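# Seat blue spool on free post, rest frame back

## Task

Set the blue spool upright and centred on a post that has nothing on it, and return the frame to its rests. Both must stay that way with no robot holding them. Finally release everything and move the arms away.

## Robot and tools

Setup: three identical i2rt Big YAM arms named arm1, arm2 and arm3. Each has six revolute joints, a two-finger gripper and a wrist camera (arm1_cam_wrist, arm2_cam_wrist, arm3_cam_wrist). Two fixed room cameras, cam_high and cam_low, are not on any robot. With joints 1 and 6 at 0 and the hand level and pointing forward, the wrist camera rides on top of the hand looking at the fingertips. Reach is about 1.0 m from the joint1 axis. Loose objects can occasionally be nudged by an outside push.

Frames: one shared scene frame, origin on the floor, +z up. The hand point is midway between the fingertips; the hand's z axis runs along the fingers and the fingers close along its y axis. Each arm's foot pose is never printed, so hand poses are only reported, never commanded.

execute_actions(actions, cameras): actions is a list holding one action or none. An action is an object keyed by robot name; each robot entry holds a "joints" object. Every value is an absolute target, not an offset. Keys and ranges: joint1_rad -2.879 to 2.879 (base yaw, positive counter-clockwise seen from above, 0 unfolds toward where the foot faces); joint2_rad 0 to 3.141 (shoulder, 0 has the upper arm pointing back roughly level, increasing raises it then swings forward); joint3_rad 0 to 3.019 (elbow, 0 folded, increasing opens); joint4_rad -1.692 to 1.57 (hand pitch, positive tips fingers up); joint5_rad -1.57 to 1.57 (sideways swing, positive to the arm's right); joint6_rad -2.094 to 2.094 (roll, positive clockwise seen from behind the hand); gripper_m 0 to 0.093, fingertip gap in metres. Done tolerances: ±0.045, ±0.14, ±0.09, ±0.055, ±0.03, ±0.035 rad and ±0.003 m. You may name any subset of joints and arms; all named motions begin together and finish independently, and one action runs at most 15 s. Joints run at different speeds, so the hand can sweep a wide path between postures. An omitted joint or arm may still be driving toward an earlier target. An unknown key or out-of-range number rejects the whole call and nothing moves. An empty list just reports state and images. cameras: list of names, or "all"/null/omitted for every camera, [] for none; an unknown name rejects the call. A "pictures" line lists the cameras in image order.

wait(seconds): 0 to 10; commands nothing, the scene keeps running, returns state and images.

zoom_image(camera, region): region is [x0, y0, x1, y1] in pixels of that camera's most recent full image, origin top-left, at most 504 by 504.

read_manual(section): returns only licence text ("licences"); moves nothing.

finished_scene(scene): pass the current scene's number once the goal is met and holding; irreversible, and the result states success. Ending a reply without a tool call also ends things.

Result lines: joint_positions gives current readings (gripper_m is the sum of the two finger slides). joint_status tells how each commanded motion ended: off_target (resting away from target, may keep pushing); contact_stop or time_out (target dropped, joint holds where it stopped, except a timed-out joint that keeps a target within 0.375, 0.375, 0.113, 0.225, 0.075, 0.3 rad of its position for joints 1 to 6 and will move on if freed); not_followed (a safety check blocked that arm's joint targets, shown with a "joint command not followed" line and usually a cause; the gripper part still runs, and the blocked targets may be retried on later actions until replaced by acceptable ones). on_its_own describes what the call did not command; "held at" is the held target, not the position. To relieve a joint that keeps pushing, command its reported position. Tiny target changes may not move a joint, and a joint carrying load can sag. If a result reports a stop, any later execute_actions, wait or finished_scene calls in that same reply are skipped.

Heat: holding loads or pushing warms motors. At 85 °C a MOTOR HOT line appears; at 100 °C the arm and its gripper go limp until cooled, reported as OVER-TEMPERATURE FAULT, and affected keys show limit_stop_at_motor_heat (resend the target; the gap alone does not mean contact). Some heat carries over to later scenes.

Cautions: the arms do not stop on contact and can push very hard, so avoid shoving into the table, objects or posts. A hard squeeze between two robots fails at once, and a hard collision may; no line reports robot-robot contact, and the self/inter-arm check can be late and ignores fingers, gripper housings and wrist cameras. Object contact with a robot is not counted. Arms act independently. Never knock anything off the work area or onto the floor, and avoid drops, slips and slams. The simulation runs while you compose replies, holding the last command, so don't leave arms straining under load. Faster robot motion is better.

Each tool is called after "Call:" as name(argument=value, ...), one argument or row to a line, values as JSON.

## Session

Call:
execute_actions(
  actions=[],
)

Scene clock: 0.00 s.
Motor temperatures (°C, as the motors report them): arm1=[25 35 39 27 27 27] | arm2=[25 30 35 25 26 27] | arm3=[26 31 35 27 27 25]
arm1.joint_positions: joint1_rad=-0.316 joint2_rad=+0.534 joint3_rad=+1.389 joint4_rad=-1.189 joint5_rad=+0.238 joint6_rad=-0.381 gripper_m=+0.095
arm1.joint_status: not commanded
arm1.hand: x=+1.2589 y=+0.1131 z=+1.4272 quat_wxyz=(-0.298, +0.814, -0.058, -0.495) (m; scene frame)
arm2.joint_positions: joint1_rad=+0.403 joint2_rad=+0.557 joint3_rad=+1.386 joint4_rad=-1.459 joint5_rad=+0.225 joint6_rad=-0.034 gripper_m=+0.094
arm2.joint_status: not commanded
arm2.hand: x=-0.5896 y=+1.1198 z=+1.3368 quat_wxyz=(-0.395, -0.298, -0.835, +0.242) (m; scene frame)
arm3.joint_positions: joint1_rad=+0.128 joint2_rad=+0.558 joint3_rad=+1.373 joint4_rad=-1.268 joint5_rad=+0.089 joint6_rad=-0.315 gripper_m=+0.094
arm3.joint_status: not commanded
arm3.hand: x=-0.6357 y=-1.0501 z=+1.3686 quat_wxyz=(-0.490, +0.575, -0.625, -0.197) (m; scene frame)
pictures: arm1_cam_wrist, arm2_cam_wrist, arm3_cam_wrist, cam_high, cam_low
Images, in order (width x height): arm1_cam_wrist 504x504, arm2_cam_wrist 504x504, arm3_cam_wrist 504x504, cam_high 672x504, cam_low 672x504.

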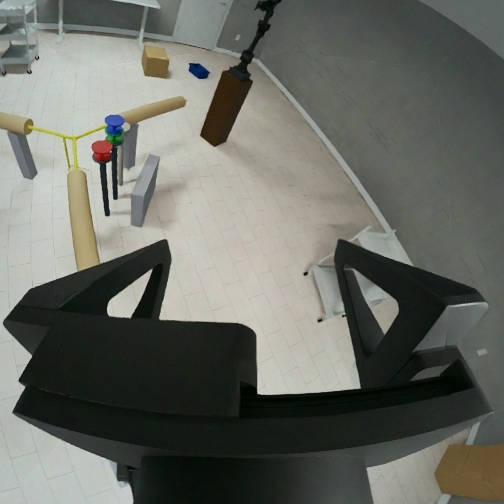

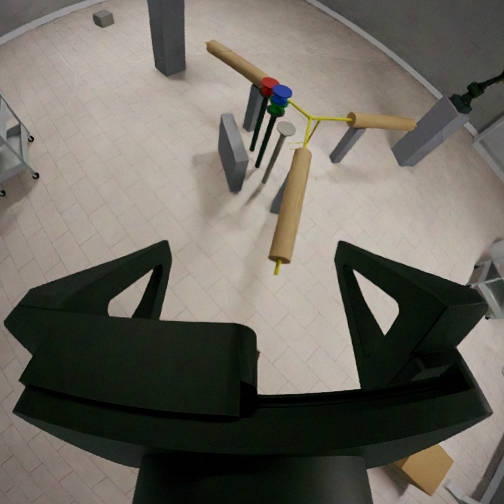

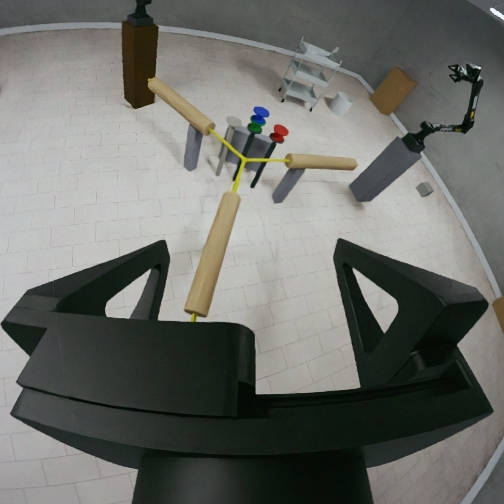

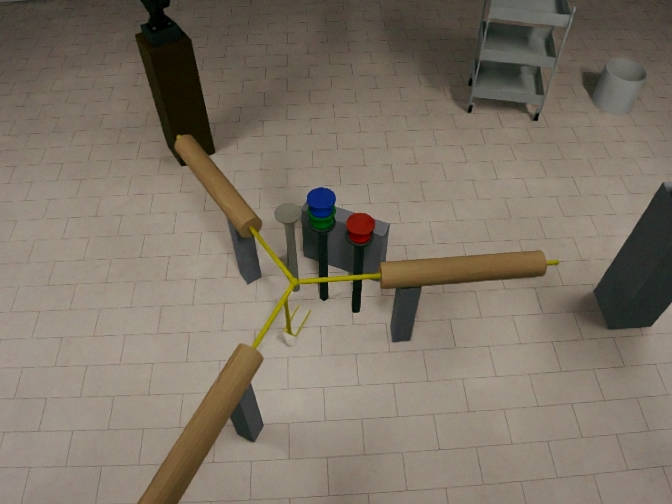

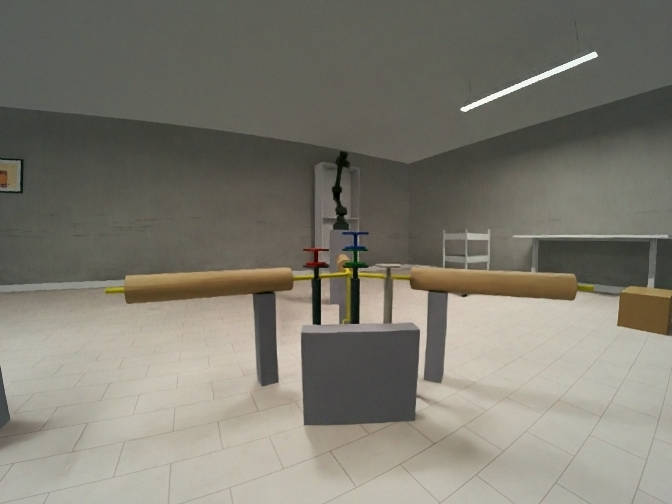

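Call:
zoom_image(
  camera="cam_high",
  region=[210, 170, 450, 380],
)

Call:
zoom_image(
  camera="cam_low",
  region=[250, 210, 450, 340],
)

Region (210, 170, 450, 380) of cam_high's 672x504 image, scaled by 2.100, with more detail than that image has; it fills the top 441 rows of this view, and the rest is white.

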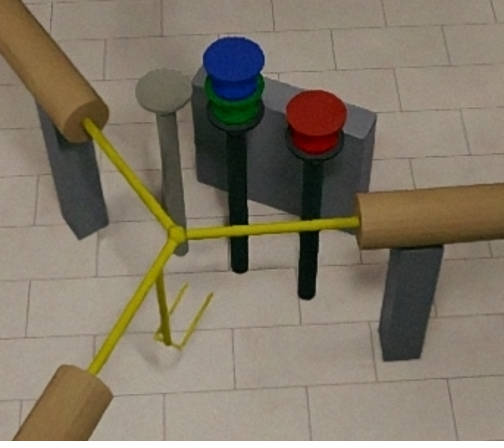

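Region (250, 210, 450, 340) of cam_low's 672x504 image, scaled by 2.520, with more detail than that image has; it fills the top 328 rows of this view, and the rest is white.

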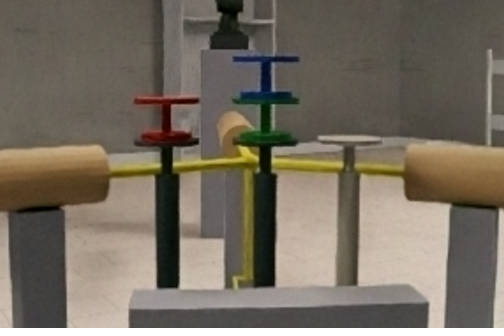

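Call:
execute_actions(
  actions=[
    {"arm1": {"joints": {"joint1_rad": 0.176, "joint2_rad": 2.365, "joint3_rad": 1.315, "joint4_rad": -0.49, "joint5_rad": 0, "joint6_rad": 0.11, "gripper_m": 0.09}}, "arm2": {"joints": {"joint1_rad": -0.32, "joint2_rad": 2.27, "joint3_rad": 1.176, "joint4_rad": -0.46, "joint5_rad": 0, "joint6_rad": -0.314, "gripper_m": 0.09}}, "arm3": {"joints": {"joint1_rad": -0.02, "joint2_rad": 2.117, "joint3_rad": 0.648, "joint4_rad": -0.078, "joint5_rad": 0, "joint6_rad": 0.006, "gripper_m": 0.09}}},
  ],
)

Scene clock: 38.90 s.
Motor temperatures (°C, as the motors report them): arm1=[25 34 44 27 27 27] | arm2=[25 30 39 25 26 27] | arm3=[26 31 39 27 27 25]
arm1.joint_positions: joint1_rad=+0.179 joint2_rad=+2.372 joint3_rad=+1.310 joint4_rad=-0.503 joint5_rad=+0.001 joint6_rad=+0.102 gripper_m=+0.090
arm1.joint_status: all done
arm1.hand: x=+0.9306 y=-0.0710 z=+0.5965 quat_wxyz=(+0.001, +1.000, +0.017, +0.006) (m; scene frame)
arm2.joint_positions: joint1_rad=-0.327 joint2_rad=+2.276 joint3_rad=+1.166 joint4_rad=-0.470 joint5_rad=+0.002 joint6_rad=-0.305 gripper_m=+0.090
arm2.joint_status: all done
arm2.hand: x=-0.6161 y=+0.7801 z=+0.5990 quat_wxyz=(+0.004, -0.495, -0.869, +0.002) (m; scene frame)
arm3.joint_positions: joint1_rad=-0.014 joint2_rad=+2.115 joint3_rad=+0.651 joint4_rad=-0.089 joint5_rad=+0.003 joint6_rad=-0.005 gripper_m=+0.090
arm3.joint_status: all done
arm3.hand: x=-0.5738 y=-0.9743 z=+0.6020 quat_wxyz=(-0.006, +0.517, -0.856, +0.000) (m; scene frame)
pictures: arm1_cam_wrist, arm2_cam_wrist, arm3_cam_wrist, cam_high, cam_low
Images, in order (width x height): arm1_cam_wrist 504x504, arm2_cam_wrist 504x504, arm3_cam_wrist 504x504, cam_high 672x504, cam_low 672x504.

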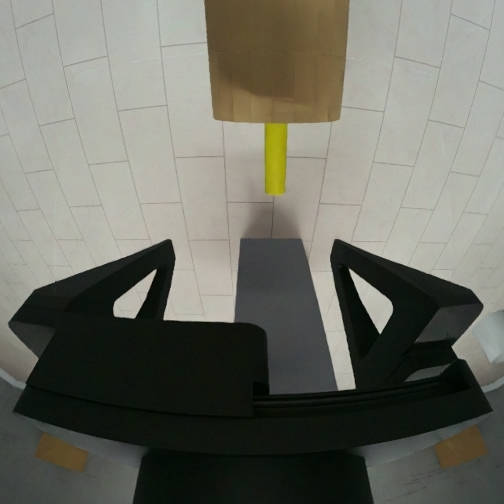

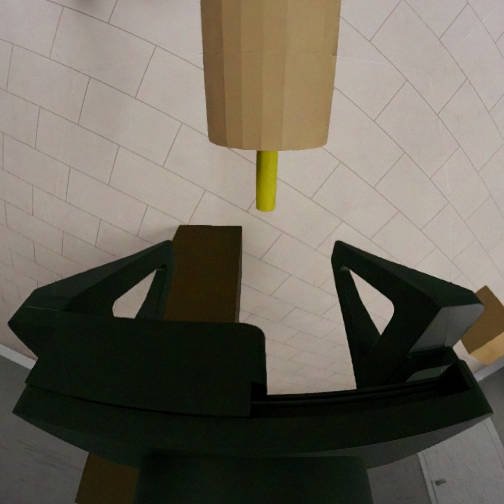

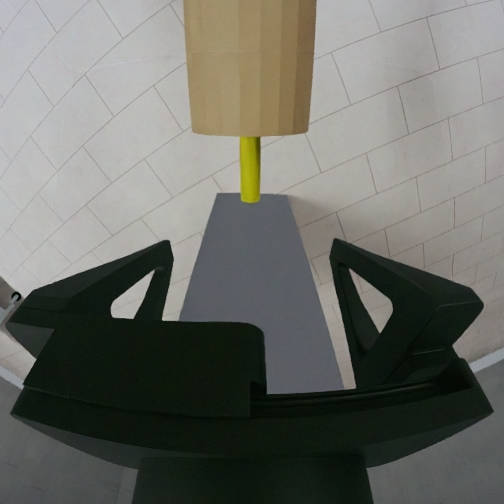

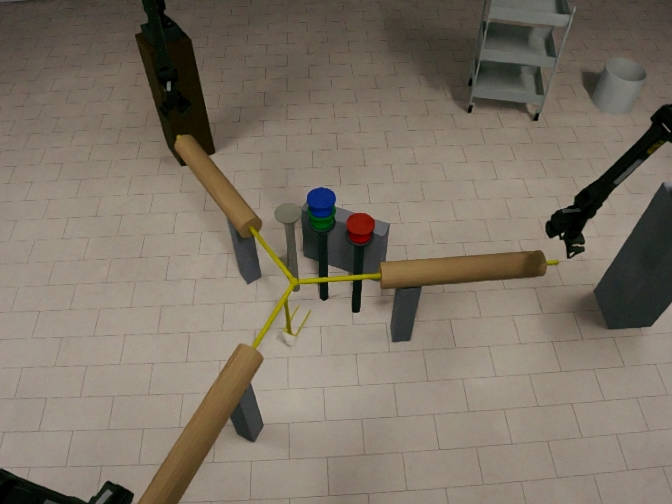

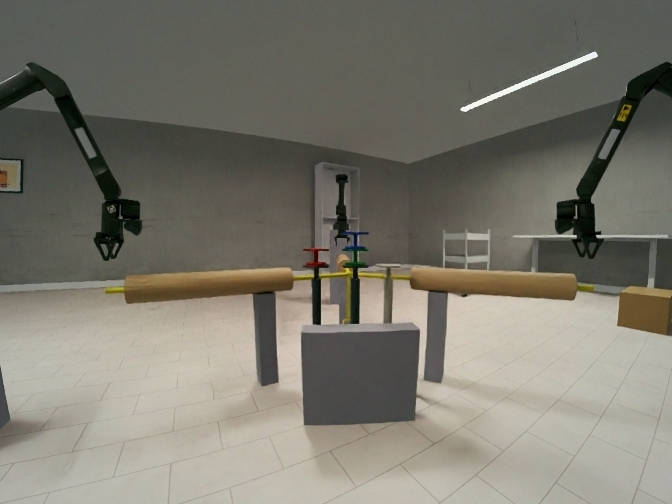

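Call:
execute_actions(
  actions=[
    {"arm1": {"joints": {"joint1_rad": 0.13, "joint2_rad": 2.672, "joint3_rad": 1.483, "joint4_rad": -0.362, "joint6_rad": 0.055}}, "arm2": {"joints": {"joint1_rad": -0.355, "joint2_rad": 2.58, "joint3_rad": 1.293, "joint4_rad": -0.27, "joint6_rad": -0.355}}, "arm3": {"joints": {"joint1_rad": -0.003, "joint2_rad": 2.532, "joint3_rad": 0.832, "joint4_rad": 0.157, "joint6_rad": 0.02}}},
  ],
)

Scene clock: 73.23 s.
Motor temperatures (°C, as the motors report them): arm1=[25 39 40 27 27 27] | arm2=[25 32 36 25 26 27] | arm3=[26 32 35 27 27 25]
arm1.joint_positions: joint1_rad=+0.126 joint2_rad=+2.672 joint3_rad=+1.481 joint4_rad=-0.364 joint5_rad=-0.002 joint6_rad=+0.063 gripper_m=+0.090
arm1.joint_status: all done
arm1.hand: x=+0.9224 y=-0.0450 z=+0.4713 quat_wxyz=(+0.003, +1.000, +0.010, +0.001) (m; scene frame)
arm2.joint_positions: joint1_rad=-0.346 joint2_rad=+2.528 joint3_rad=+1.304 joint4_rad=-0.270 joint5_rad=-0.014 joint6_rad=-0.343 gripper_m=+0.090
arm2.joint_status: all done
arm2.hand: x=-0.6159 y=+0.7459 z=+0.5013 quat_wxyz=(-0.031, -0.486, -0.873, +0.029) (m; scene frame)
arm3.joint_positions: joint1_rad=-0.012 joint2_rad=+2.458 joint3_rad=+0.845 joint4_rad=+0.172 joint5_rad=+0.006 joint6_rad=+0.010 gripper_m=+0.090
arm3.joint_status: all done
arm3.hand: x=-0.5494 y=-0.9287 z=+0.4993 quat_wxyz=(-0.054, +0.511, -0.857, -0.027) (m; scene frame)
pictures: arm1_cam_wrist, arm2_cam_wrist, arm3_cam_wrist, cam_high, cam_low
Images, in order (width x height): arm1_cam_wrist 504x504, arm2_cam_wrist 504x504, arm3_cam_wrist 504x504, cam_high 672x504, cam_low 672x504.

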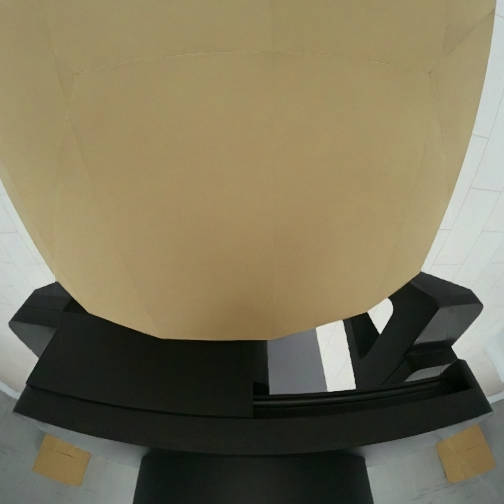

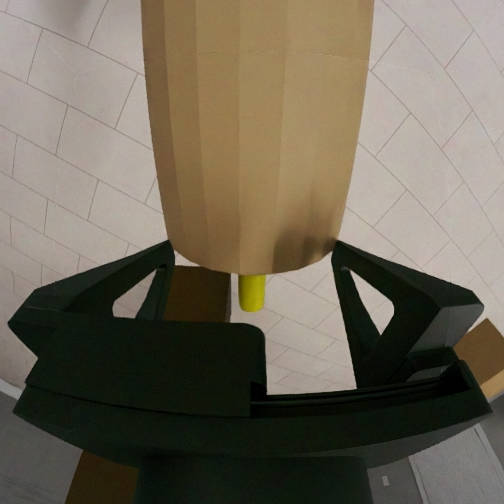

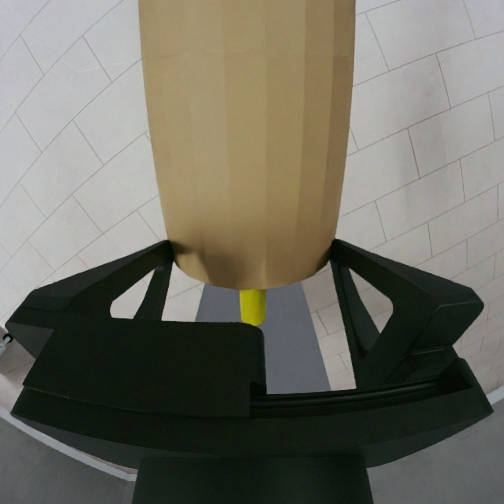

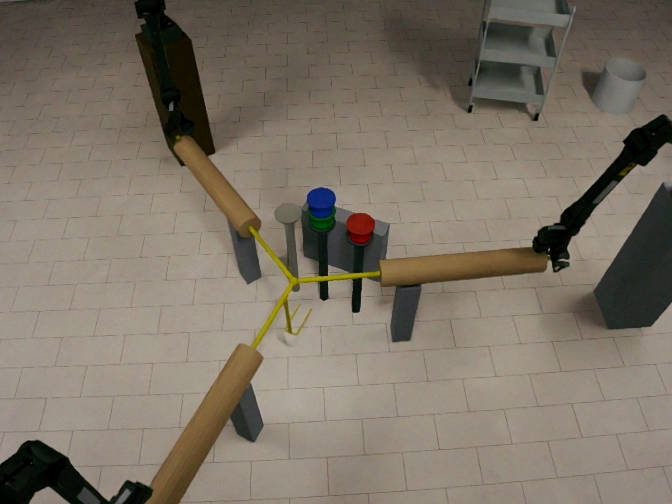

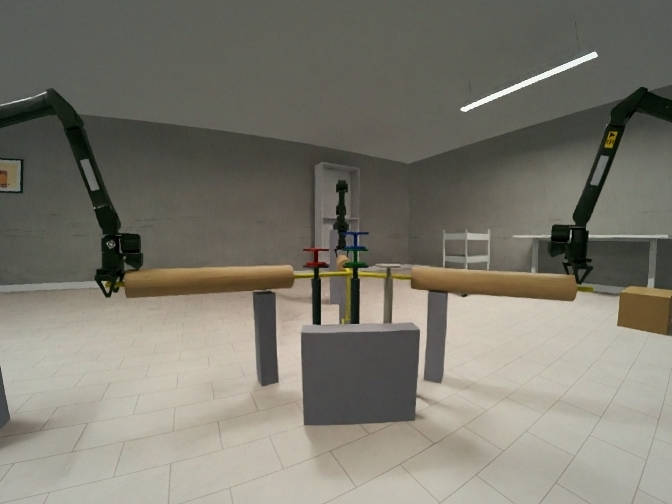

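Call:
execute_actions(
  actions=[
    {"arm2": {"joints": {"joint2_rad": 2.42, "joint3_rad": 1.304, "joint4_rad": -0.27}}, "arm3": {"joints": {"joint2_rad": 2.32, "joint3_rad": 0.845, "joint4_rad": 0.172}}},
  ],
)

Scene clock: 81.10 s.
Motor temperatures (°C, as the motors report them): arm1=[25 40 40 27 27 27] | arm2=[25 32 36 25 26 27] | arm3=[26 32 34 27 27 25]
arm1.joint_positions: joint1_rad=+0.126 joint2_rad=+2.672 joint3_rad=+1.481 joint4_rad=-0.364 joint5_rad=-0.002 joint6_rad=+0.063 gripper_m=+0.090
arm1.joint_status: not commanded
arm1.hand: x=+0.9224 y=-0.0450 z=+0.4713 quat_wxyz=(+0.003, +1.000, +0.010, +0.001) (m; scene frame)
arm2.joint_positions: joint1_rad=-0.347 joint2_rad=+2.410 joint3_rad=+1.294 joint4_rad=-0.271 joint5_rad=-0.005 joint6_rad=-0.347 gripper_m=+0.090
arm2.joint_status: all done
arm2.hand: x=-0.6089 y=+0.7040 z=+0.5612 quat_wxyz=(-0.062, -0.483, -0.870, +0.073) (m; scene frame)
arm3.joint_positions: joint1_rad=-0.011 joint2_rad=+2.304 joint3_rad=+0.847 joint4_rad=+0.170 joint5_rad=+0.003 joint6_rad=+0.010 gripper_m=+0.090
arm3.joint_status: all done
arm3.hand: x=-0.5201 y=-0.8712 z=+0.5582 quat_wxyz=(-0.119, +0.507, -0.851, -0.069) (m; scene frame)
pictures: arm1_cam_wrist, arm2_cam_wrist, arm3_cam_wrist, cam_high, cam_low
Images, in order (width x height): arm1_cam_wrist 504x504, arm2_cam_wrist 504x504, arm3_cam_wrist 504x504, cam_high 672x504, cam_low 672x504.

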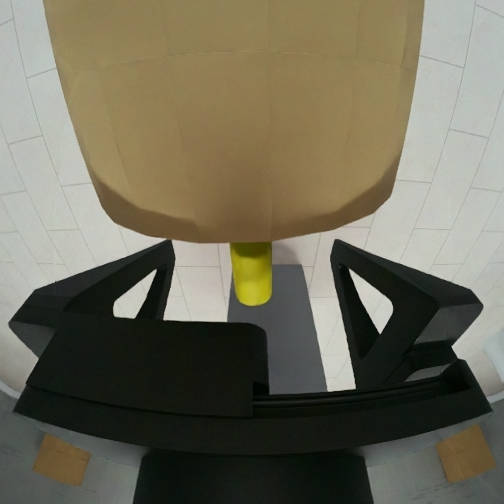

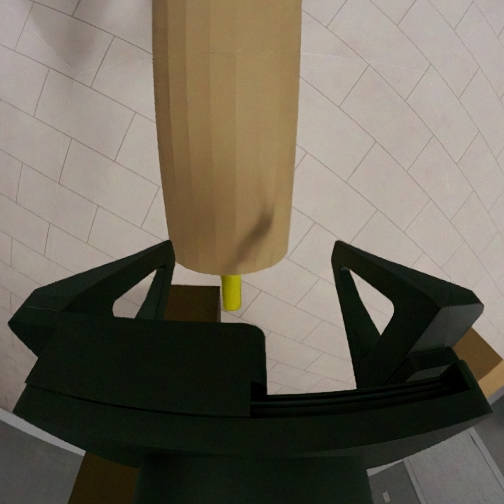

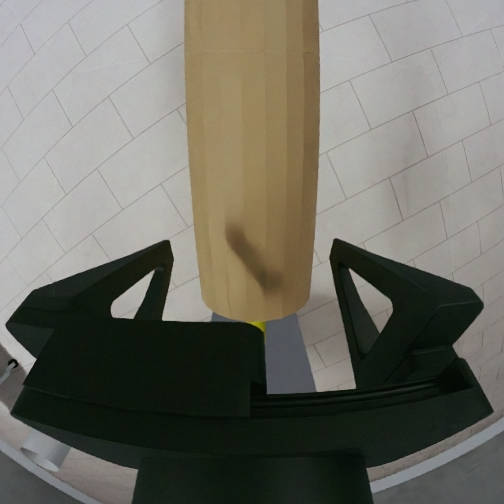

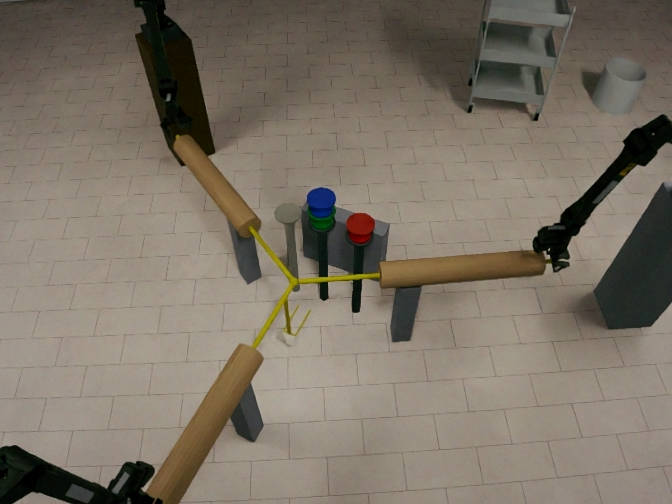

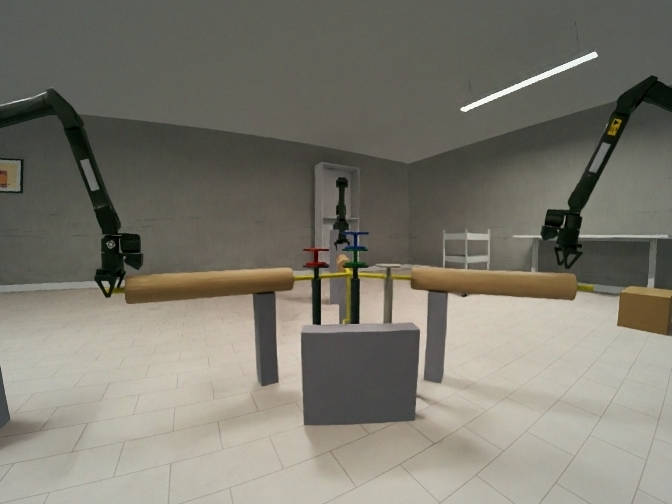

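Call:
execute_actions(
  actions=[
    {"arm2": {"joints": {"joint1_rad": -0.352, "joint2_rad": 2.33, "joint3_rad": 1.171, "joint4_rad": -0.404, "joint5_rad": 0, "joint6_rad": -0.35}}, "arm3": {"joints": {"joint1_rad": -0.005, "joint2_rad": 2.22, "joint3_rad": 0.691, "joint4_rad": -0.025, "joint5_rad": 0, "joint6_rad": 0.015}}},
  ],
  cameras=["arm2_cam_wrist", "arm3_cam_wrist"],
)

Call:
execute_actions(
  actions=[
    {"arm2": {"joints": {"joint2_rad": 2.58}}, "arm3": {"joints": {"joint2_rad": 2.532}}},
  ],
  cameras=[],
)

Call:
execute_actions(
  actions=[
    {"arm2": {"joints": {"joint3_rad": 1.29, "joint4_rad": -0.272}}, "arm3": {"joints": {"joint3_rad": 0.83, "joint4_rad": 0.155}}},
  ],
)

Scene clock: 99.57 s.
Motor temperatures (°C, as the motors report them): arm1=[25 40 39 27 27 27] | arm2=[25 32 36 25 26 27] | arm3=[26 32 34 27 27 25]
arm1.joint_positions: joint1_rad=+0.126 joint2_rad=+2.672 joint3_rad=+1.481 joint4_rad=-0.364 joint5_rad=-0.002 joint6_rad=+0.063 gripper_m=+0.090
arm1.joint_status: not commanded
arm1.hand: x=+0.9224 y=-0.0450 z=+0.4713 quat_wxyz=(+0.003, +1.000, +0.010, +0.001) (m; scene frame)
arm2.joint_positions: joint1_rad=-0.347 joint2_rad=+2.336 joint3_rad=+1.167 joint4_rad=-0.397 joint5_rad=-0.004 joint6_rad=-0.347 gripper_m=+0.090
arm2.joint_status: all done
arm2.hand: x=-0.6253 y=+0.7808 z=+0.5716 quat_wxyz=(-0.003, -0.486, -0.874, +0.005) (m; scene frame)
arm3.joint_positions: joint1_rad=-0.011 joint2_rad=+2.217 joint3_rad=+0.689 joint4_rad=-0.016 joint5_rad=+0.003 joint6_rad=+0.010 gripper_m=+0.090
arm3.joint_status: all done
arm3.hand: x=-0.5718 y=-0.9691 z=+0.5728 quat_wxyz=(-0.009, +0.512, -0.859, -0.002) (m; scene frame)
pictures: arm2_cam_wrist, arm3_cam_wrist
Images, in order (width x height): arm2_cam_wrist 504x504, arm3_cam_wrist 504x504.

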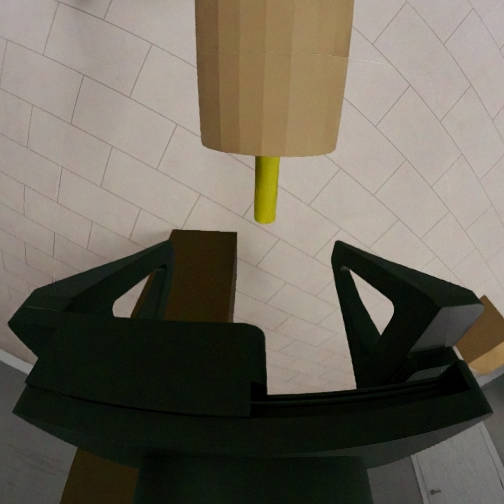

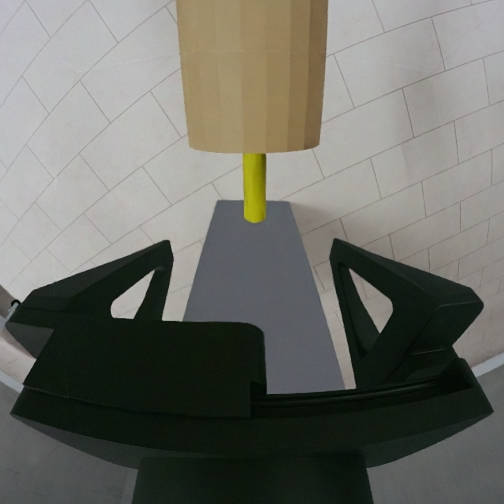

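Scene clock: 100.83 s.
Motor temperatures (°C, as the motors report them): arm1=[25 40 39 27 27 27] | arm2=[25 32 36 25 26 27] | arm3=[26 32 34 27 27 25]
arm1.joint_positions: joint1_rad=+0.126 joint2_rad=+2.672 joint3_rad=+1.481 joint4_rad=-0.364 joint5_rad=-0.002 joint6_rad=+0.063 gripper_m=+0.090
arm1.joint_status: not commanded
arm1.hand: x=+0.9224 y=-0.0450 z=+0.4713 quat_wxyz=(+0.003, +1.000, +0.010, +0.001) (m; scene frame)
arm2.joint_positions: joint1_rad=-0.347 joint2_rad=+2.587 joint3_rad=+1.165 joint4_rad=-0.402 joint5_rad=-0.004 joint6_rad=-0.347 gripper_m=+0.090
arm2.joint_status: all done
arm2.hand: x=-0.6483 y=+0.8863 z=+0.4679 quat_wxyz=(+0.081, -0.483, -0.867, -0.092) (m; scene frame)
arm3.joint_positions: joint1_rad=-0.011 joint2_rad=+2.538 joint3_rad=+0.694 joint4_rad=-0.021 joint5_rad=+0.003 joint6_rad=+0.010 gripper_m=+0.090
arm3.joint_status: all done
arm3.hand: x=-0.6320 y=-1.0839 z=+0.4958 quat_wxyz=(+0.127, +0.506, -0.849, +0.081) (m; scene frame)
pictures: none
No camera images: the call's "cameras" was empty. Leave "cameras" out to get every camera's image.

Scene clock: 101.80 s.
Motor temperatures (°C, as the motors report them): arm1=[25 40 39 27 27 27] | arm2=[25 32 36 25 26 27] | arm3=[26 32 34 27 27 25]
arm1.joint_positions: joint1_rad=+0.126 joint2_rad=+2.672 joint3_rad=+1.481 joint4_rad=-0.364 joint5_rad=-0.002 joint6_rad=+0.063 gripper_m=+0.090
arm1.joint_status: not commanded
arm1.hand: x=+0.9224 y=-0.0450 z=+0.4713 quat_wxyz=(+0.003, +1.000, +0.010, +0.001) (m; scene frame)
arm2.joint_positions: joint1_rad=-0.347 joint2_rad=+2.576 joint3_rad=+1.292 joint4_rad=-0.276 joint5_rad=-0.004 joint6_rad=-0.347 gripper_m=+0.090
arm2.joint_status: all done
arm2.hand: x=-0.6246 y=+0.7750 z=+0.4762 quat_wxyz=(-0.005, -0.486, -0.874, +0.008) (m; scene frame)
arm3.joint_positions: joint1_rad=-0.011 joint2_rad=+2.525 joint3_rad=+0.837 joint4_rad=+0.148 joint5_rad=+0.003 joint6_rad=+0.010 gripper_m=+0.090
arm3.joint_status: all done
arm3.hand: x=-0.5689 y=-0.9644 z=+0.4771 quat_wxyz=(-0.012, +0.512, -0.859, -0.003) (m; scene frame)
pictures: arm1_cam_wrist, arm2_cam_wrist, arm3_cam_wrist, cam_high, cam_low
Images, in order (width x height): arm1_cam_wrist 504x504, arm2_cam_wrist 504x504, arm3_cam_wrist 504x504, cam_high 672x504, cam_low 672x504.

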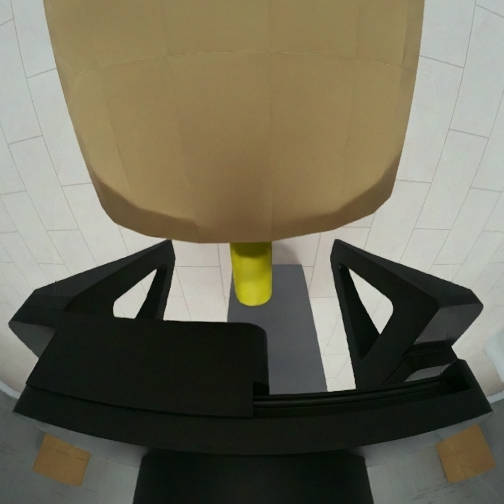

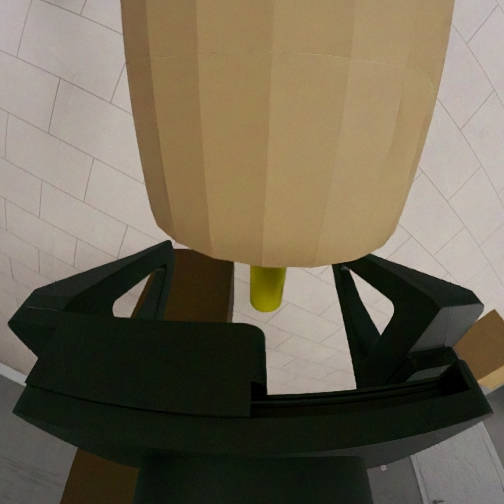

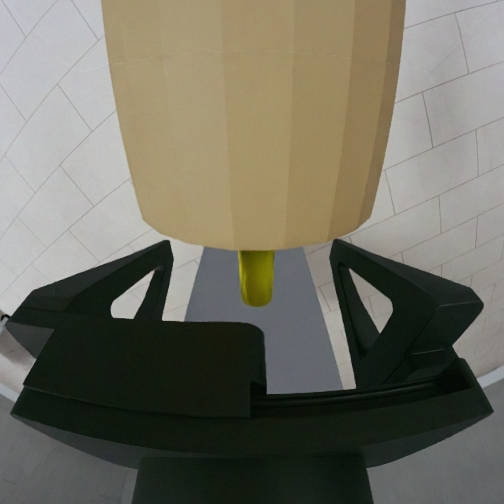

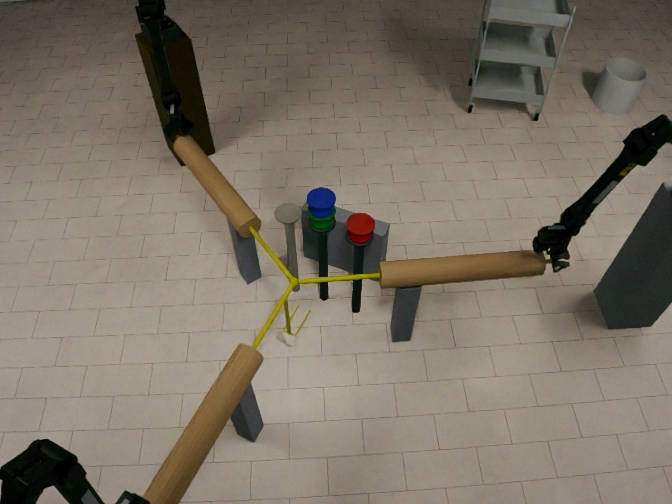

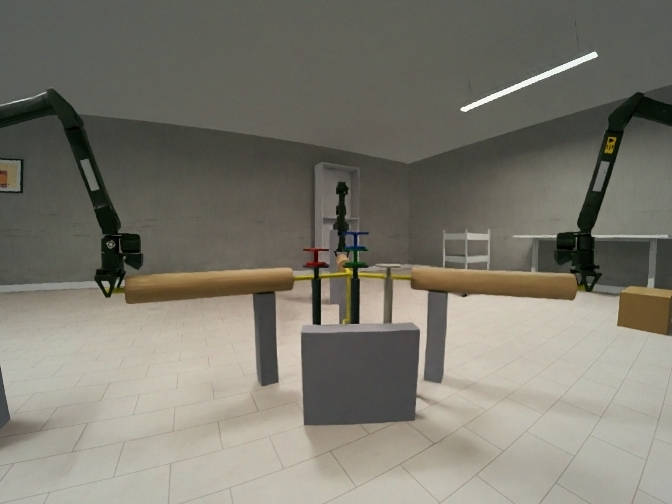

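Call:
execute_actions(
  actions=[
    {"arm1": {"joints": {"gripper_m": 0.0}}, "arm2": {"joints": {"gripper_m": 0.0}}, "arm3": {"joints": {"gripper_m": 0.0}}},
  ],
  cameras=["arm1_cam_wrist", "arm2_cam_wrist", "arm3_cam_wrist"],
)

Scene clock: 104.83 s.
Motor temperatures (°C, as the motors report them): arm1=[25 41 39 27 27 27] | arm2=[25 32 35 25 26 27] | arm3=[26 32 34 27 27 25]
arm1.joint_positions: joint1_rad=+0.130 joint2_rad=+2.672 joint3_rad=+1.481 joint4_rad=-0.364 joint5_rad=-0.003 joint6_rad=+0.042 gripper_m=+0.019
arm1.joint_status: gripper_m off_target (ended at +0.019, target +0.000)
arm1.hand: x=+0.9226 y=-0.0471 z=+0.4713 quat_wxyz=(+0.003, +1.000, +0.022, +0.001) (m; scene frame)
arm2.joint_positions: joint1_rad=-0.351 joint2_rad=+2.576 joint3_rad=+1.292 joint4_rad=-0.275 joint5_rad=+0.003 joint6_rad=-0.347 gripper_m=+0.019
arm2.joint_status: gripper_m off_target (ended at +0.019, target +0.000)
arm2.hand: x=-0.6274 y=+0.7741 z=+0.4762 quat_wxyz=(-0.003, -0.487, -0.873, +0.010) (m; scene frame)
arm3.joint_positions: joint1_rad=-0.011 joint2_rad=+2.525 joint3_rad=+0.837 joint4_rad=+0.149 joint5_rad=-0.001 joint6_rad=+0.010 gripper_m=+0.018
arm3.joint_status: gripper_m off_target (ended at +0.018, target +0.000)
arm3.hand: x=-0.5695 y=-0.9638 z=+0.4771 quat_wxyz=(-0.011, +0.512, -0.859, -0.005) (m; scene frame)
pictures: arm1_cam_wrist, arm2_cam_wrist, arm3_cam_wrist
Images, in order (width x height): arm1_cam_wrist 504x504, arm2_cam_wrist 504x504, arm3_cam_wrist 504x504.

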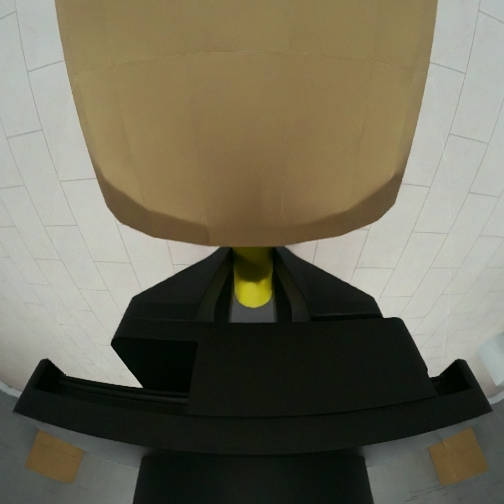

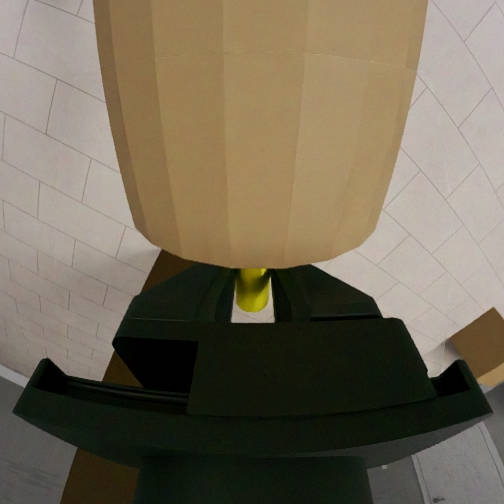

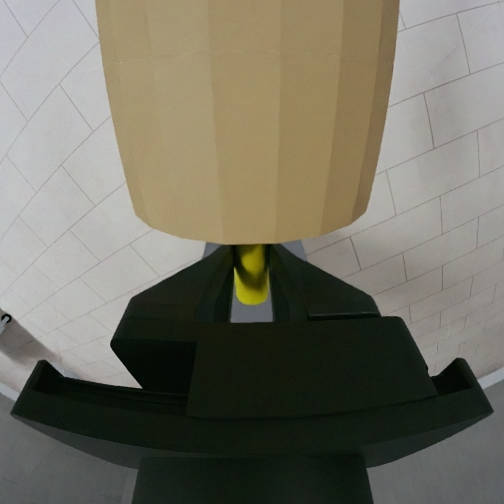

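Call:
execute_actions(
  actions=[
    {"arm1": {"joints": {"joint2_rad": 2.422, "joint3_rad": 1.343, "joint4_rad": -0.474}}, "arm2": {"joints": {"joint2_rad": 2.317, "joint3_rad": 1.177, "joint4_rad": -0.416}}, "arm3": {"joints": {"joint2_rad": 2.191, "joint3_rad": 0.695, "joint4_rad": -0.041}}},
  ],
  cameras=[],
)

Call:
execute_actions(
  actions=[
    {"arm1": {"joints": {"joint2_rad": 2.197, "joint3_rad": 1.273, "joint4_rad": -0.628}}, "arm2": {"joints": {"joint2_rad": 2.084, "joint3_rad": 1.13, "joint4_rad": -0.602}}, "arm3": {"joints": {"joint2_rad": 1.847, "joint3_rad": 0.633, "joint4_rad": -0.322}}},
  ],
  cameras=[],
)

Call:
execute_actions(
  actions=[
    {"arm1": {"joints": {"joint2_rad": 2.0, "joint3_rad": 1.278, "joint4_rad": -0.826}}, "arm2": {"joints": {"joint2_rad": 1.884, "joint3_rad": 1.17, "joint4_rad": -0.83}}, "arm3": {"joints": {"joint2_rad": 1.54, "joint3_rad": 0.678, "joint4_rad": -0.67}}},
  ],
  cameras=[],
)

Call:
execute_actions(
  actions=[
    {"arm1": {"joints": {"joint2_rad": 1.845, "joint3_rad": 1.37, "joint4_rad": -1.06}}, "arm2": {"joints": {"joint2_rad": 1.734, "joint3_rad": 1.275, "joint4_rad": -1.085}}, "arm3": {"joints": {"joint2_rad": 1.32, "joint3_rad": 0.80, "joint4_rad": -1.02}}},
  ],
  cameras=["cam_high", "cam_low"],
)

Call:
zoom_image(
  camera="cam_high",
  region=[230, 150, 410, 330],
)

Call:
zoom_image(
  camera="cam_low",
  region=[280, 170, 430, 290],
)

Scene clock: 138.00 s.
Motor temperatures (°C, as the motors report them): arm1=[25 41 39 27 27 27] | arm2=[25 33 34 25 26 27] | arm3=[26 32 34 27 27 25]
arm1.joint_positions: joint1_rad=+0.131 joint2_rad=+2.438 joint3_rad=+1.345 joint4_rad=-0.463 joint5_rad=-0.002 joint6_rad=+0.042 gripper_m=+0.019
arm1.joint_status: all done
arm1.hand: x=+0.9229 y=-0.0470 z=+0.5696 quat_wxyz=(+0.003, +1.000, +0.023, +0.001) (m; scene frame)
arm2.joint_positions: joint1_rad=-0.353 joint2_rad=+2.326 joint3_rad=+1.175 joint4_rad=-0.408 joint5_rad=+0.003 joint6_rad=-0.344 gripper_m=+0.019
arm2.joint_status: all done
arm2.hand: x=-0.6280 y=+0.7743 z=+0.5773 quat_wxyz=(-0.003, -0.489, -0.872, +0.010) (m; scene frame)
arm3.joint_positions: joint1_rad=-0.011 joint2_rad=+2.205 joint3_rad=+0.698 joint4_rad=-0.032 joint5_rad=-0.001 joint6_rad=+0.010 gripper_m=+0.018
arm3.joint_status: all done
arm3.hand: x=-0.5697 y=-0.9635 z=+0.5766 quat_wxyz=(-0.011, +0.512, -0.859, -0.005) (m; scene frame)
pictures: none
No camera images: the call's "cameras" was empty. Leave "cameras" out to get every camera's image.

Scene clock: 138.97 s.
Motor temperatures (°C, as the motors report them): arm1=[25 42 39 27 27 27] | arm2=[25 33 34 25 26 27] | arm3=[26 32 34 27 27 25]
arm1.joint_positions: joint1_rad=+0.131 joint2_rad=+2.211 joint3_rad=+1.271 joint4_rad=-0.620 joint5_rad=-0.002 joint6_rad=+0.042 gripper_m=+0.019
arm1.joint_status: all done
arm1.hand: x=+0.9240 y=-0.0467 z=+0.6704 quat_wxyz=(+0.003, +1.000, +0.023, +0.003) (m; scene frame)
arm2.joint_positions: joint1_rad=-0.354 joint2_rad=+2.091 joint3_rad=+1.126 joint4_rad=-0.595 joint5_rad=+0.003 joint6_rad=-0.345 gripper_m=+0.019
arm2.joint_status: all done
arm2.hand: x=-0.6282 y=+0.7754 z=+0.6777 quat_wxyz=(-0.002, -0.490, -0.872, +0.010) (m; scene frame)
arm3.joint_positions: joint1_rad=-0.011 joint2_rad=+1.859 joint3_rad=+0.635 joint4_rad=-0.311 joint5_rad=-0.001 joint6_rad=+0.010 gripper_m=+0.018
arm3.joint_status: all done
arm3.hand: x=-0.5695 y=-0.9623 z=+0.6775 quat_wxyz=(-0.013, +0.512, -0.859, -0.006) (m; scene frame)
pictures: none
No camera images: the call's "cameras" was empty. Leave "cameras" out to get every camera's image.

Scene clock: 140.07 s.
Motor temperatures (°C, as the motors report them): arm1=[25 42 39 27 27 27] | arm2=[25 33 35 25 26 27] | arm3=[26 32 34 27 27 25]
arm1.joint_positions: joint1_rad=+0.131 joint2_rad=+2.011 joint3_rad=+1.271 joint4_rad=-0.820 joint5_rad=-0.004 joint6_rad=+0.042 gripper_m=+0.019
arm1.joint_status: all done
arm1.hand: x=+0.9236 y=-0.0466 z=+0.7717 quat_wxyz=(+0.003, +1.000, +0.023, +0.003) (m; scene frame)
arm2.joint_positions: joint1_rad=-0.358 joint2_rad=+1.888 joint3_rad=+1.143 joint4_rad=-0.813 joint5_rad=+0.005 joint6_rad=-0.347 gripper_m=+0.019
arm2.joint_status: all done
arm2.hand: x=-0.6298 y=+0.7767 z=+0.7765 quat_wxyz=(-0.002, -0.490, -0.872, +0.011) (m; scene frame)
arm3.joint_positions: joint1_rad=-0.009 joint2_rad=+1.539 joint3_rad=+0.654 joint4_rad=-0.641 joint5_rad=-0.004 joint6_rad=+0.010 gripper_m=+0.018
arm3.joint_status: all done
arm3.hand: x=-0.5716 y=-0.9630 z=+0.7783 quat_wxyz=(-0.016, +0.513, -0.858, -0.010) (m; scene frame)
pictures: none
No camera images: the call's "cameras" was empty. Leave "cameras" out to get every camera's image.

Scene clock: 141.17 s.
Motor temperatures (°C, as the motors report them): arm1=[25 42 40 27 27 27] | arm2=[25 33 35 25 26 27] | arm3=[26 32 34 27 27 25]
arm1.joint_positions: joint1_rad=+0.132 joint2_rad=+1.851 joint3_rad=+1.325 joint4_rad=-1.038 joint5_rad=-0.006 joint6_rad=+0.042 gripper_m=+0.019
arm1.joint_status: all done
arm1.hand: x=+0.9279 y=-0.0470 z=+0.8690 quat_wxyz=(+0.004, +1.000, +0.023, +0.005) (m; scene frame)
arm2.joint_positions: joint1_rad=-0.354 joint2_rad=+1.741 joint3_rad=+1.238 joint4_rad=-1.066 joint5_rad=+0.003 joint6_rad=-0.347 gripper_m=+0.019
arm2.joint_status: all done
arm2.hand: x=-0.6276 y=+0.7784 z=+0.8745 quat_wxyz=(+0.001, -0.488, -0.873, +0.006) (m; scene frame)
arm3.joint_positions: joint1_rad=-0.009 joint2_rad=+1.320 joint3_rad=+0.770 joint4_rad=-0.977 joint5_rad=+0.002 joint6_rad=+0.010 gripper_m=+0.018
arm3.joint_status: all done
arm3.hand: x=-0.5709 y=-0.9630 z=+0.8774 quat_wxyz=(-0.017, +0.513, -0.858, -0.007) (m; scene frame)
pictures: cam_high, cam_low
Images, in order (width x height): cam_high 672x504, cam_low 672x504.

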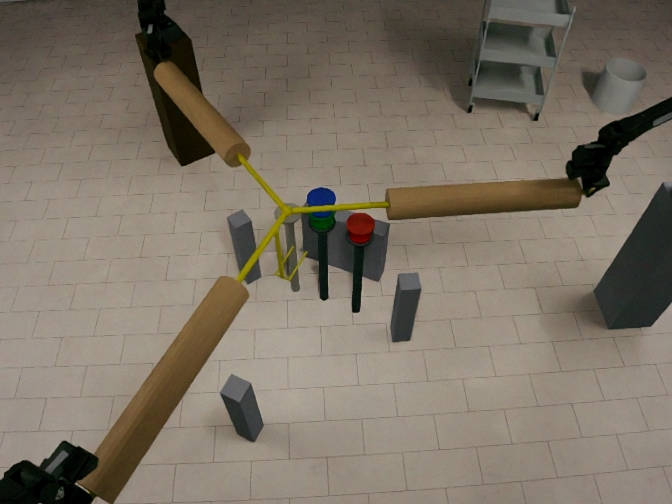

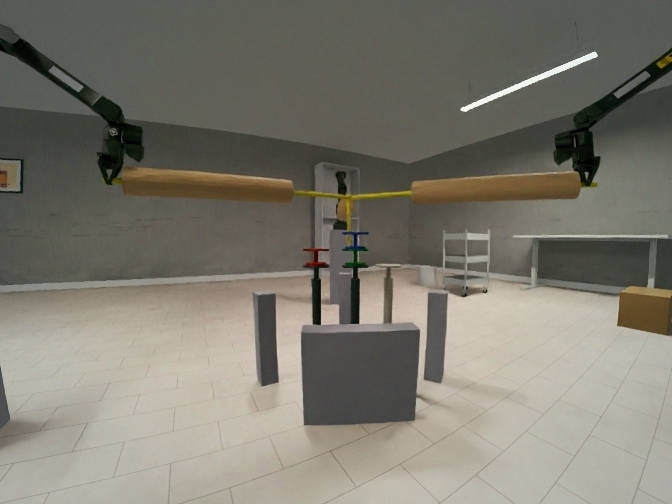

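Region (230, 150, 410, 330) of cam_high's 672x504 image, scaled by 2.800, with more detail than that image has.

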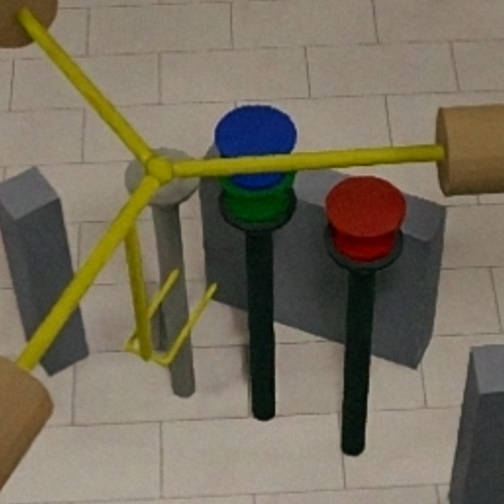

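Region (280, 170, 430, 290) of cam_low's 672x504 image, scaled by 3.360, with more detail than that image has; it fills the top 403 rows of this view, and the rest is white.

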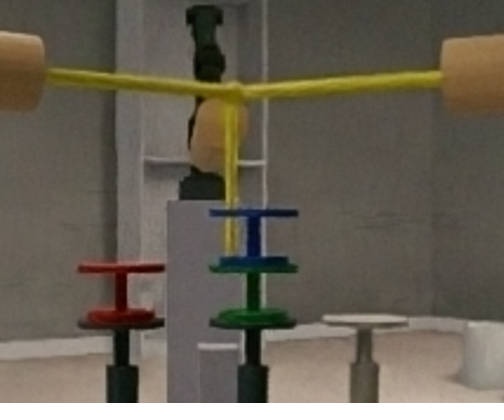

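Call:
execute_actions(
  actions=[
    {"arm1": {"joints": {"joint1_rad": -0.093, "joint2_rad": 1.667, "joint3_rad": 1.254, "joint4_rad": -1.12, "joint6_rad": -0.18}}, "arm2": {"joints": {"joint1_rad": -0.18, "joint2_rad": 1.44, "joint3_rad": 1.061, "joint4_rad": -1.155, "joint6_rad": -0.176}}, "arm3": {"joints": {"joint1_rad": 0.01, "joint2_rad": 1.556, "joint3_rad": 1.223, "joint4_rad": -1.171, "joint6_rad": 0.028}}},
  ],
  cameras=["cam_high", "cam_low"],
)

Call:
zoom_image(
  camera="cam_high",
  region=[230, 130, 410, 310],
)

Call:
zoom_image(
  camera="cam_low",
  region=[290, 170, 420, 280],
)

Scene clock: 170.93 s.
Motor temperatures (°C, as the motors report them): arm1=[25 41 46 27 27 27] | arm2=[25 32 40 25 26 27] | arm3=[26 31 39 27 27 25]
arm1.joint_positions: joint1_rad=-0.096 joint2_rad=+1.689 joint3_rad=+1.244 joint4_rad=-1.115 joint5_rad=-0.001 joint6_rad=-0.190 gripper_m=+0.019
arm1.joint_status: all done
arm1.hand: x=+0.9721 y=+0.0673 z=+0.9197 quat_wxyz=(+0.001, +1.000, +0.025, +0.003) (m; scene frame)
arm2.joint_positions: joint1_rad=-0.189 joint2_rad=+1.449 joint3_rad=+1.043 joint4_rad=-1.152 joint5_rad=+0.005 joint6_rad=-0.185 gripper_m=+0.019
arm2.joint_status: all done
arm2.hand: x=-0.5830 y=+0.8857 z=+0.9292 quat_wxyz=(-0.003, -0.487, -0.873, +0.011) (m; scene frame)
arm3.joint_positions: joint1_rad=+0.005 joint2_rad=+1.568 joint3_rad=+1.169 joint4_rad=-1.143 joint5_rad=-0.002 joint6_rad=+0.023 gripper_m=+0.018
arm3.joint_status: all done
arm3.hand: x=-0.5223 y=-0.8554 z=+0.9228 quat_wxyz=(-0.009, +0.514, -0.858, -0.005) (m; scene frame)
pictures: cam_high, cam_low
Images, in order (width x height): cam_high 672x504, cam_low 672x504.

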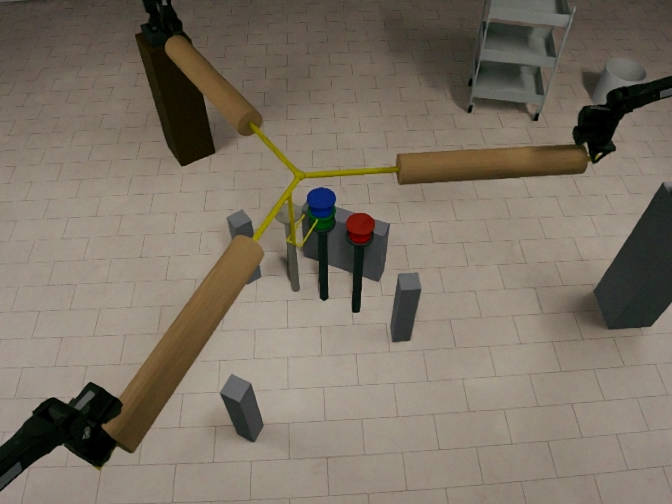

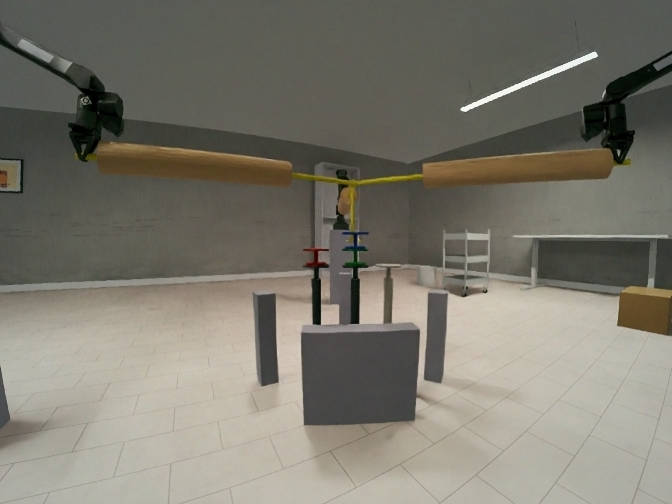

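Region (230, 130, 410, 310) of cam_high's 672x504 image, scaled by 2.800, with more detail than that image has.

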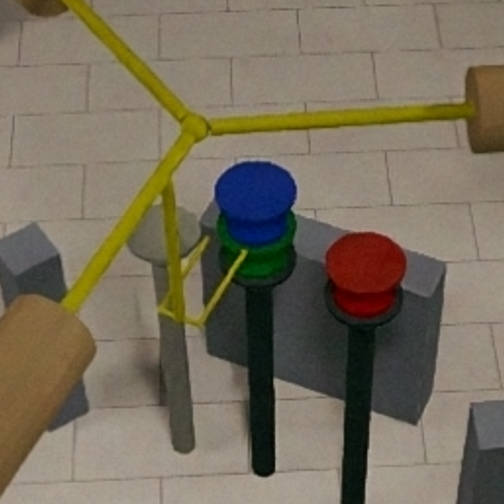

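Region (290, 170, 420, 280) of cam_low's 672x504 image, scaled by 3.877, with more detail than that image has; it fills the top 426 rows of this view, and the rest is white.

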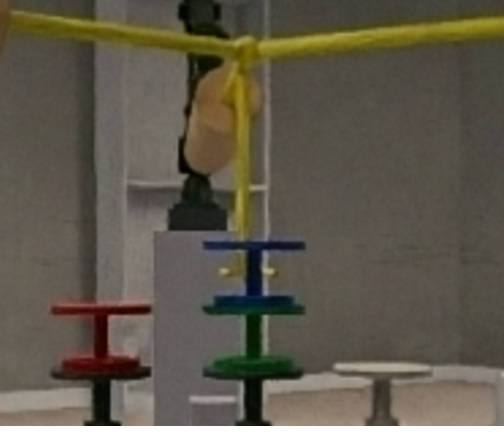

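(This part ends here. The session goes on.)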